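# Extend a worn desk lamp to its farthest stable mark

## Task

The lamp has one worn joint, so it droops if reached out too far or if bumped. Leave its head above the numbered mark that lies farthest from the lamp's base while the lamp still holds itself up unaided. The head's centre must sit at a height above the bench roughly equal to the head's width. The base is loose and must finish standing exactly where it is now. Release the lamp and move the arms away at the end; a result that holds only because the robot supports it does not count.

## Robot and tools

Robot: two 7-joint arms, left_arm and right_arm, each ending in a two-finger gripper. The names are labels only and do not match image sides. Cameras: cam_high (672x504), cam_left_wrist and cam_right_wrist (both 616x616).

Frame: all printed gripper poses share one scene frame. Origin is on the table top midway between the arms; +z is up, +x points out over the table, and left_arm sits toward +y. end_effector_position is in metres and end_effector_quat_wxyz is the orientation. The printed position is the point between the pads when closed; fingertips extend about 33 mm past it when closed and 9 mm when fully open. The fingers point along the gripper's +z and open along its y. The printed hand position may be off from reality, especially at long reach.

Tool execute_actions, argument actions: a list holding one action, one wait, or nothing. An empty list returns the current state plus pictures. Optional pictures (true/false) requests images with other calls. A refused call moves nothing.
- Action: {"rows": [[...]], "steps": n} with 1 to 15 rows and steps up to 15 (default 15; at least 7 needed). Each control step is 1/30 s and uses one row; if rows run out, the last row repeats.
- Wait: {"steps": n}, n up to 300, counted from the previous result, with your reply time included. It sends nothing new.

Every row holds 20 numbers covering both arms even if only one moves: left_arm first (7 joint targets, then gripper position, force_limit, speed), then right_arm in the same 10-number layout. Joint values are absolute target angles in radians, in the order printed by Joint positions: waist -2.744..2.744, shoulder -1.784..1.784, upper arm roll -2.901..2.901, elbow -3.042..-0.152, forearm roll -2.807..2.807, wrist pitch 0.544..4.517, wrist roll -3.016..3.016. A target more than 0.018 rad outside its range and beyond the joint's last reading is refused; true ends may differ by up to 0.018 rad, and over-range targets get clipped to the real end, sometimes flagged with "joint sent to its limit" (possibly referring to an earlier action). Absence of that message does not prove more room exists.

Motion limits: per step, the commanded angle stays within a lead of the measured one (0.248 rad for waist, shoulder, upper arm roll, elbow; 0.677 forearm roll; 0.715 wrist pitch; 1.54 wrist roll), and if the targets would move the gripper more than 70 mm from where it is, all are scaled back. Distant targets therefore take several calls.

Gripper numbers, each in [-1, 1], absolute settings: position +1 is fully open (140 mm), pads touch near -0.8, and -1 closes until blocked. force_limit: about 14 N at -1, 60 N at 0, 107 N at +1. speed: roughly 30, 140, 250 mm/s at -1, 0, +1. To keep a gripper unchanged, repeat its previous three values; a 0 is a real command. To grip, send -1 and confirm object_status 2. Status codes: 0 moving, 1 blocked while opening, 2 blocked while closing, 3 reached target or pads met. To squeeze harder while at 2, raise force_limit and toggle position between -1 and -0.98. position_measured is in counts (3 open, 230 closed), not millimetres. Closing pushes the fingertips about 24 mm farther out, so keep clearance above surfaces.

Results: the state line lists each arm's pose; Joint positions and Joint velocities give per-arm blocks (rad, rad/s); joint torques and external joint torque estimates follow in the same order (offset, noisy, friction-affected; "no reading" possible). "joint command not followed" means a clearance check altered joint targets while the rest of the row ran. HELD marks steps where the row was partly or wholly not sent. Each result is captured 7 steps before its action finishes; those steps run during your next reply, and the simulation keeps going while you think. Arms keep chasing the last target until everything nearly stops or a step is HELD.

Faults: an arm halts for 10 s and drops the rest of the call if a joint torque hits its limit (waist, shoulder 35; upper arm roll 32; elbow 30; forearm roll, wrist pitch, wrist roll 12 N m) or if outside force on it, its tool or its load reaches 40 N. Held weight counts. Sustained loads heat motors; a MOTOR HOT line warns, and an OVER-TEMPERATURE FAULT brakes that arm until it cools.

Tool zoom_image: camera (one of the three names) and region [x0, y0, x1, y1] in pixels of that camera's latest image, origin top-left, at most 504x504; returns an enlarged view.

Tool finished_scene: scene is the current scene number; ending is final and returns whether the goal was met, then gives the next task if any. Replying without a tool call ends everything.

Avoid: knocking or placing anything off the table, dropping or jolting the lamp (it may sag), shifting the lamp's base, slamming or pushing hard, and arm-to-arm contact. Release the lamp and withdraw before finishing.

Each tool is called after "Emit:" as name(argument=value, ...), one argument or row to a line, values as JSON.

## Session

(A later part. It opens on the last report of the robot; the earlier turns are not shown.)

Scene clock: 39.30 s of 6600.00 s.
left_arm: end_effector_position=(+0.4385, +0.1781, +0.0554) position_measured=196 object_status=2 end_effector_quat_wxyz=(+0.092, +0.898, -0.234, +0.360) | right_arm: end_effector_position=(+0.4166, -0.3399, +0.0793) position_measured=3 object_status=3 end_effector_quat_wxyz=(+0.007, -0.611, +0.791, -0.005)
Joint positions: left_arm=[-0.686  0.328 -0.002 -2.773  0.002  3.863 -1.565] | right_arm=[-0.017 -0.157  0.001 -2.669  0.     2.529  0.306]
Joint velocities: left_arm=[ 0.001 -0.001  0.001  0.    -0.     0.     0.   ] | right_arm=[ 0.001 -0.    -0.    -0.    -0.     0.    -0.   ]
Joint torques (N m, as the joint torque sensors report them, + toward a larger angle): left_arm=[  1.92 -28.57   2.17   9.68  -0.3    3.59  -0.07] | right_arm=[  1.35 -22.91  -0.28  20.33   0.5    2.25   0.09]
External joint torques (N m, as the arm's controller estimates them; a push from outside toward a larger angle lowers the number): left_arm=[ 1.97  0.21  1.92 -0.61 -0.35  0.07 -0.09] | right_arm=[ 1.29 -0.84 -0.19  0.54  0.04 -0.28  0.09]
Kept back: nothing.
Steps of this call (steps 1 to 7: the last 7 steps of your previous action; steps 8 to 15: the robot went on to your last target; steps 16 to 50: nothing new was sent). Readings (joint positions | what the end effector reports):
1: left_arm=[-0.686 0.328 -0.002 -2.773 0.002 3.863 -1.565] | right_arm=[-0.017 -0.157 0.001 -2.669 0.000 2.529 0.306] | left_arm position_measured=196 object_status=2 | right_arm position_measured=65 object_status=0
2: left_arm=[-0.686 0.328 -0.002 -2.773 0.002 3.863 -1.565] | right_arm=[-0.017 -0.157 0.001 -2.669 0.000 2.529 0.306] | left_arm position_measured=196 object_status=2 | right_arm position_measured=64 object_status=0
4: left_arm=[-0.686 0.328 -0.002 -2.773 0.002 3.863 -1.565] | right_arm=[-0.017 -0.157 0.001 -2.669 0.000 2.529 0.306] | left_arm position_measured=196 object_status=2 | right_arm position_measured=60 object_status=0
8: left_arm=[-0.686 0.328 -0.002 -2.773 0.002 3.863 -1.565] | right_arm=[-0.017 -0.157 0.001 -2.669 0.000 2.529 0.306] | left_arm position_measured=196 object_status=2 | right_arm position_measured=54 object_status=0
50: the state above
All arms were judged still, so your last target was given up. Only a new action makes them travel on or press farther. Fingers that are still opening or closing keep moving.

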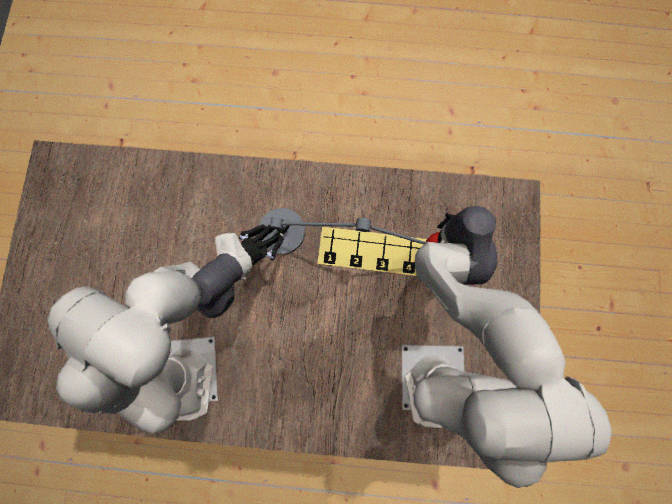

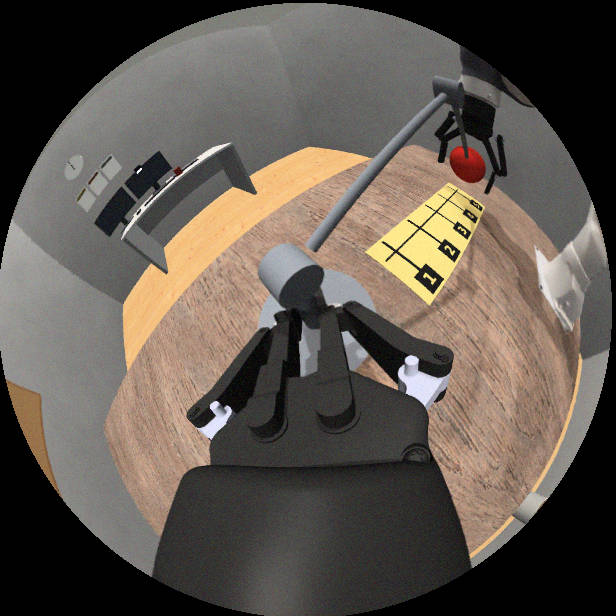

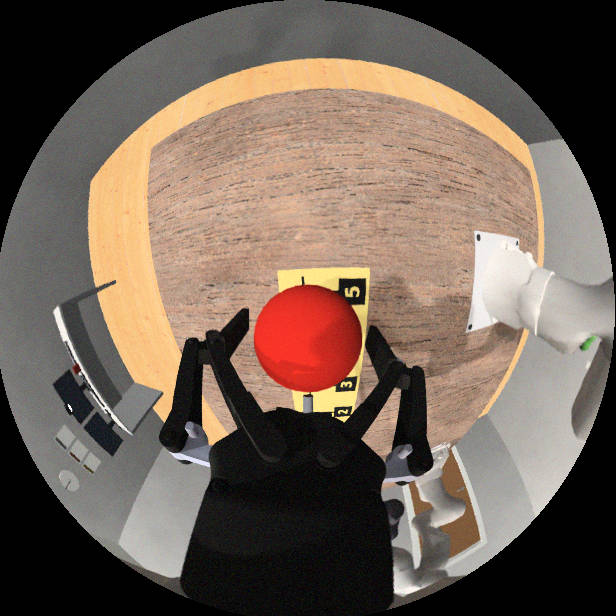

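Emit:
execute_actions(
  actions=[
    {"rows":[[-0.687,0.328,0,-2.774,0,3.865,-1.565,0.3,-0.5,-0.8,-0.7,-0.2,0,-2.669,0,2.48,0.1,1,-0.5,-1]]},
  ],
)

Emit:
execute_actions(
  actions=[
    {"steps":28},
  ],
)

Emit:
execute_actions(
  actions=[
    {"rows":[[-0.687,0.22,0,-2.98,0,3.94,-1.571,0.3,-0.5,-0.8,-0.7,-0.2,0,-2.669,0,2.48,0.1,1,-0.5,-1]]},
  ],
)

Emit:
execute_actions(
  actions=[
    {"rows":[[0,0.1,0,-2.98,0,3.7,-1.571,0.3,-0.5,-0.8,-0.7,-0.2,0,-2.669,0,2.48,0.1,1,-0.5,-1]]},
  ],
)

Emit:
execute_actions(
  actions=[
    {"steps":90},
  ],
  pictures=true,
)

Scene clock: 40.00 s of 6600.00 s.
left_arm: end_effector_position=(+0.4384, +0.1781, +0.0554) position_measured=177 object_status=0 end_effector_quat_wxyz=(+0.092, +0.898, -0.234, +0.360) | right_arm: end_effector_position=(+0.3943, -0.4990, +0.0918) position_measured=3 object_status=3 end_effector_quat_wxyz=(+0.008, -0.486, +0.874, -0.010)
Joint positions: left_arm=[-0.686  0.328 -0.002 -2.773  0.002  3.863 -1.565] | right_arm=[-0.406 -0.193  0.004 -2.668 -0.001  2.501  0.221]
Joint velocities: left_arm=[ 0.     0.     0.    -0.002  0.    -0.001  0.001] | right_arm=[-1.48  -0.047 -0.114  0.001  0.    -0.059 -0.242]
Joint torques (N m, as the joint torque sensors report them, + toward a larger angle): left_arm=[ -0.08 -28.29   2.27  10.71  -0.38   3.77   0.2 ] | right_arm=[  3.94 -22.64   4.27  20.14   0.65   1.86  -0.53]
External joint torques (N m, as the arm's controller estimates them; a push from outside toward a larger angle lowers the number): left_arm=[-0.12  0.4   1.93  0.55 -0.41  0.27  0.18] | right_arm=[-1.82 -1.77 -0.11  1.79  0.2  -0.37 -0.52]
Steps of this call (steps 1 to 13: nothing new was sent; steps 14 to 21: the first 8 steps of this action). Readings (joint positions | what the end effector reports):
14: left_arm=[-0.686 0.328 -0.002 -2.773 0.002 3.863 -1.565] | right_arm=[-0.051 -0.162 0.015 -2.670 -0.001 2.523 0.293] | left_arm position_measured=196 object_status=0 | right_arm position_measured=3 object_status=3
15: left_arm=[-0.686 0.328 -0.002 -2.773 0.002 3.863 -1.565] | right_arm=[-0.098 -0.169 0.016 -2.670 -0.001 2.518 0.280] | left_arm position_measured=196 object_status=0 | right_arm position_measured=3 object_status=3
17: left_arm=[-0.686 0.328 -0.002 -2.773 0.002 3.863 -1.565] | right_arm=[-0.198 -0.181 0.011 -2.669 -0.001 2.511 0.258] | left_arm position_measured=188 object_status=0 | right_arm position_measured=3 object_status=3
21: the state above

Scene clock: 40.93 s of 6600.00 s.
left_arm: end_effector_position=(+0.4384, +0.1781, +0.0554) position_measured=98 object_status=0 end_effector_quat_wxyz=(+0.092, +0.898, -0.234, +0.360) | right_arm: end_effector_position=(+0.3329, -0.6058, +0.0925) position_measured=3 object_status=3 end_effector_quat_wxyz=(+0.003, -0.402, +0.916, -0.005)
Joint positions: left_arm=[-0.686  0.328 -0.002 -2.773  0.002  3.863 -1.565] | right_arm=[-0.698 -0.199 -0.002 -2.668 -0.001  2.482  0.111]
Joint velocities: left_arm=[ 0.     0.    -0.    -0.001 -0.001 -0.    -0.001] | right_arm=[ 0.     0.001  0.     0.001 -0.    -0.001 -0.017]
Joint torques (N m, as the joint torque sensors report them, + toward a larger angle): left_arm=[ -0.36 -28.6    2.44  10.12  -0.32   3.77   0.23] | right_arm=[ -1.07 -22.96   0.99  19.85   0.69   2.22  -0.38]
External joint torques (N m, as the arm's controller estimates them; a push from outside toward a larger angle lowers the number): left_arm=[-0.38  0.07  2.12 -0.11 -0.36  0.27  0.21] | right_arm=[-1.05 -1.86  1.19 -0.45  0.2  -0.31 -0.38]
Kept back: nothing.
Steps of this call (steps 1 to 7: the last 7 steps of your previous action; steps 8 to 28: the robot went on to your last target). Readings (joint positions | what the end effector reports):
1: left_arm=[-0.686 0.328 -0.002 -2.773 0.002 3.863 -1.565] | right_arm=[-0.459 -0.194 0.004 -2.668 -0.001 2.500 0.213] | left_arm position_measured=174 object_status=0 | right_arm position_measured=3 object_status=3
2: left_arm=[-0.686 0.328 -0.002 -2.773 0.002 3.863 -1.565] | right_arm=[-0.512 -0.195 0.003 -2.668 -0.001 2.498 0.205] | left_arm position_measured=171 object_status=0 | right_arm position_measured=3 object_status=3
4: left_arm=[-0.686 0.328 -0.002 -2.773 0.002 3.863 -1.565] | right_arm=[-0.612 -0.196 -0.001 -2.668 -0.001 2.494 0.187] | left_arm position_measured=166 object_status=0 | right_arm position_measured=3 object_status=3
8: left_arm=[-0.686 0.328 -0.002 -2.773 0.002 3.863 -1.565] | right_arm=[-0.689 -0.198 -0.008 -2.668 -0.001 2.487 0.158] | left_arm position_measured=154 object_status=0 | right_arm position_measured=3 object_status=3
28: the state above

Scene clock: 41.20 s of 6600.00 s.
left_arm: end_effector_position=(+0.3736, +0.2137, +0.0528) position_measured=91 object_status=0 end_effector_quat_wxyz=(+0.088, +0.906, -0.236, +0.341) | right_arm: end_effector_position=(+0.3329, -0.6058, +0.0925) position_measured=3 object_status=3 end_effector_quat_wxyz=(+0.003, -0.404, +0.915, -0.005)
Joint positions: left_arm=[-0.687  0.227 -0.002 -2.974  0.002  3.921 -1.567] | right_arm=[-0.698 -0.199 -0.001 -2.668 -0.001  2.482  0.107]
Joint velocities: left_arm=[-0.001 -0.056  0.    -0.077 -0.     0.095 -0.002] | right_arm=[-0.    -0.001 -0.001  0.001  0.     0.001 -0.008]
Joint torques (N m, as the joint torque sensors report them, + toward a larger angle): left_arm=[ -0.33 -23.54   1.63   7.78  -0.49   3.84   0.03] | right_arm=[ -1.09 -22.88   0.82  19.99   0.69   2.17  -0.44]
External joint torques (N m, as the arm's controller estimates them; a push from outside toward a larger angle lowers the number): left_arm=[-0.23 -0.28  1.52 -1.32 -0.49  0.35  0.01] | right_arm=[-1.06 -1.68  1.03 -0.4   0.2  -0.37 -0.44]
Steps of this call (steps 1 to 8: the first 8 steps of this action). Readings (joint positions | what the end effector reports):
1: left_arm=[-0.687 0.304 -0.002 -2.813 0.002 3.874 -1.565] | right_arm=[-0.698 -0.199 -0.002 -2.668 -0.001 2.482 0.110] | left_arm position_measured=95 object_status=0 | right_arm position_measured=3 object_status=3
2: left_arm=[-0.687 0.273 -0.002 -2.870 0.002 3.887 -1.566] | right_arm=[-0.698 -0.199 -0.002 -2.668 -0.001 2.482 0.110] | left_arm position_measured=92 object_status=0 | right_arm position_measured=3 object_status=3
4: left_arm=[-0.687 0.243 -0.002 -2.938 0.002 3.903 -1.566] | right_arm=[-0.698 -0.199 -0.001 -2.668 -0.001 2.482 0.109] | left_arm position_measured=91 object_status=0 | right_arm position_measured=3 object_status=3
8: the state above

Scene clock: 41.70 s of 6600.00 s.
left_arm: end_effector_position=(+0.4308, +0.3652, +0.0685) position_measured=91 object_status=3 end_effector_quat_wxyz=(+0.029, +0.936, -0.083, +0.342) | right_arm: end_effector_position=(+0.3328, -0.6058, +0.0926) position_measured=3 object_status=3 end_effector_quat_wxyz=(+0.003, -0.404, +0.915, -0.005)
Joint positions: left_arm=[-0.35   0.127 -0.004 -2.978  0.004  3.805 -1.567] | right_arm=[-0.698 -0.199 -0.001 -2.668 -0.001  2.482  0.105]
Joint velocities: left_arm=[ 1.246 -0.153  0.082  0.001 -0.027 -0.305 -0.001] | right_arm=[-0.    -0.    -0.001  0.001  0.002  0.001 -0.002]
Joint torques (N m, as the joint torque sensors report them, + toward a larger angle): left_arm=[ -3.61 -22.73  -3.36  10.69   0.29   2.86   0.07] | right_arm=[ -1.14 -22.71   0.96  20.03   0.71   2.16  -0.43]
External joint torques (N m, as the arm's controller estimates them; a push from outside toward a larger angle lowers the number): left_arm=[ 1.05 -1.96 -0.13  2.1  -0.27 -0.51  0.06] | right_arm=[-1.11 -1.55  1.16 -0.29  0.21 -0.36 -0.43]
Steps of this call (steps 1 to 7: the last 7 steps of your previous action; steps 8 to 15: the first 8 steps of this action). Readings (joint positions | what the end effector reports):
8: left_arm=[-0.656 0.210 -0.012 -2.980 0.006 3.911 -1.567] | right_arm=[-0.698 -0.199 -0.001 -2.668 -0.001 2.482 0.106] | left_arm position_measured=91 object_status=3 | right_arm position_measured=3 object_status=3
9: left_arm=[-0.614 0.191 -0.011 -2.980 0.006 3.890 -1.567] | right_arm=[-0.698 -0.199 -0.001 -2.668 -0.001 2.482 0.106] | left_arm position_measured=91 object_status=3 | right_arm position_measured=3 object_status=3
11: left_arm=[-0.526 0.160 -0.008 -2.979 0.006 3.856 -1.567] | right_arm=[-0.698 -0.199 -0.001 -2.668 -0.001 2.482 0.106] | left_arm position_measured=91 object_status=3 | right_arm position_measured=3 object_status=3
15: the state above

Scene clock: 44.70 s of 6600.00 s.
left_arm: end_effector_position=(+0.4159, +0.5379, +0.0530) position_measured=91 object_status=3 end_effector_quat_wxyz=(-0.029, +0.948, +0.087, +0.305) | right_arm: end_effector_position=(+0.3328, -0.6058, +0.0926) position_measured=3 object_status=3 end_effector_quat_wxyz=(+0.003, -0.405, +0.914, -0.005)
Joint positions: left_arm=[-0.002  0.102  0.002 -2.979 -0.001  3.703 -1.568] | right_arm=[-0.698 -0.199 -0.001 -2.668 -0.001  2.482  0.105]
Joint velocities: left_arm=[ 0.001 -0.001  0.001  0.001 -0.     0.001  0.   ] | right_arm=[-0.001  0.     0.     0.002  0.001 -0.    -0.   ]
Joint torques (N m, as the joint torque sensors report them, + toward a larger angle): left_arm=[  1.5  -23.08  -0.56   9.29   0.13   3.    -0.06] | right_arm=[ -1.08 -22.99   0.84  20.08   0.66   2.2   -0.35]
External joint torques (N m, as the arm's controller estimates them; a push from outside toward a larger angle lowers the number): left_arm=[ 1.44 -1.2  -0.73 -1.35  0.09 -0.47 -0.07] | right_arm=[-1.   -1.83  1.08 -0.26  0.16 -0.33 -0.35]
Kept back: nothing.
Steps of this call (steps 1 to 7: the last 7 steps of your previous action; steps 8 to 30: the robot went on to your last target; steps 31 to 90: nothing new was sent). Readings (joint positions | what the end effector reports):
1: left_arm=[-0.306 0.122 -0.004 -2.978 0.004 3.795 -1.567] | right_arm=[-0.698 -0.199 -0.001 -2.668 -0.001 2.482 0.105] | left_arm position_measured=91 object_status=3 | right_arm position_measured=3 object_status=3
2: left_arm=[-0.261 0.119 -0.003 -2.978 0.004 3.786 -1.567] | right_arm=[-0.698 -0.199 -0.001 -2.668 -0.001 2.482 0.105] | left_arm position_measured=91 object_status=3 | right_arm position_measured=3 object_status=3
4: left_arm=[-0.171 0.113 -0.002 -2.978 0.003 3.769 -1.567] | right_arm=[-0.698 -0.199 -0.001 -2.668 -0.001 2.482 0.105] | left_arm position_measured=91 object_status=3 | right_arm position_measured=3 object_status=3
8: left_arm=[-0.033 0.104 0.004 -2.978 -0.000 3.735 -1.567] | right_arm=[-0.698 -0.199 -0.001 -2.668 -0.001 2.482 0.105] | left_arm position_measured=91 object_status=3 | right_arm position_measured=3 object_status=3
90: the state above
All arms were judged still, so your last target was given up. Only a new action makes them travel on or press farther. Fingers that are still opening or closing keep moving.

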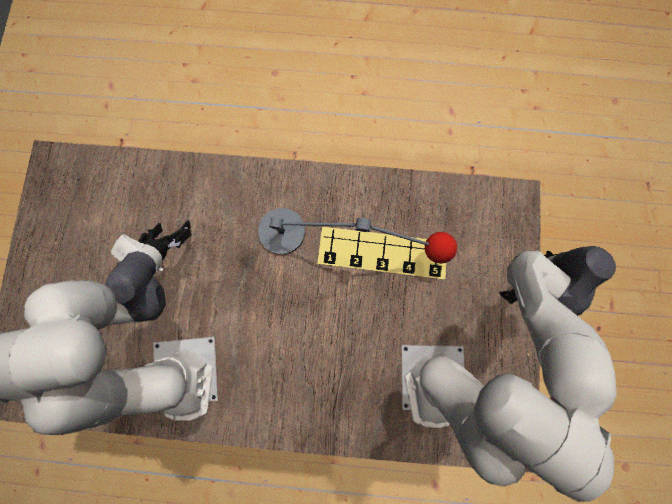

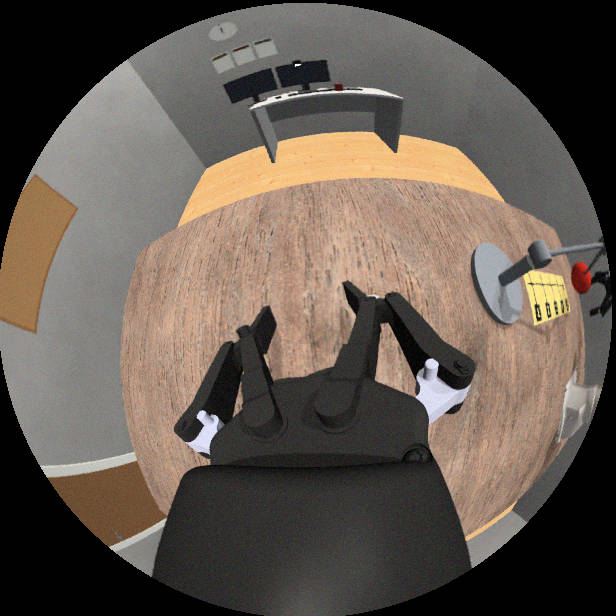

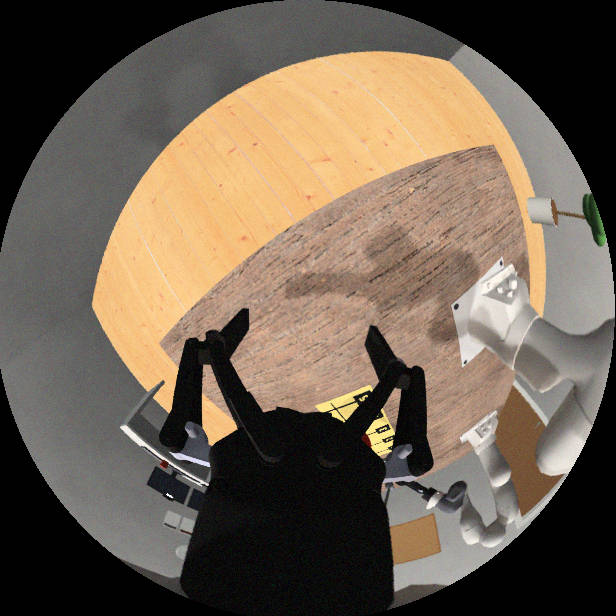

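Emit:
finished_scene(
  scene=2,
)

The scene is finished: the task was done.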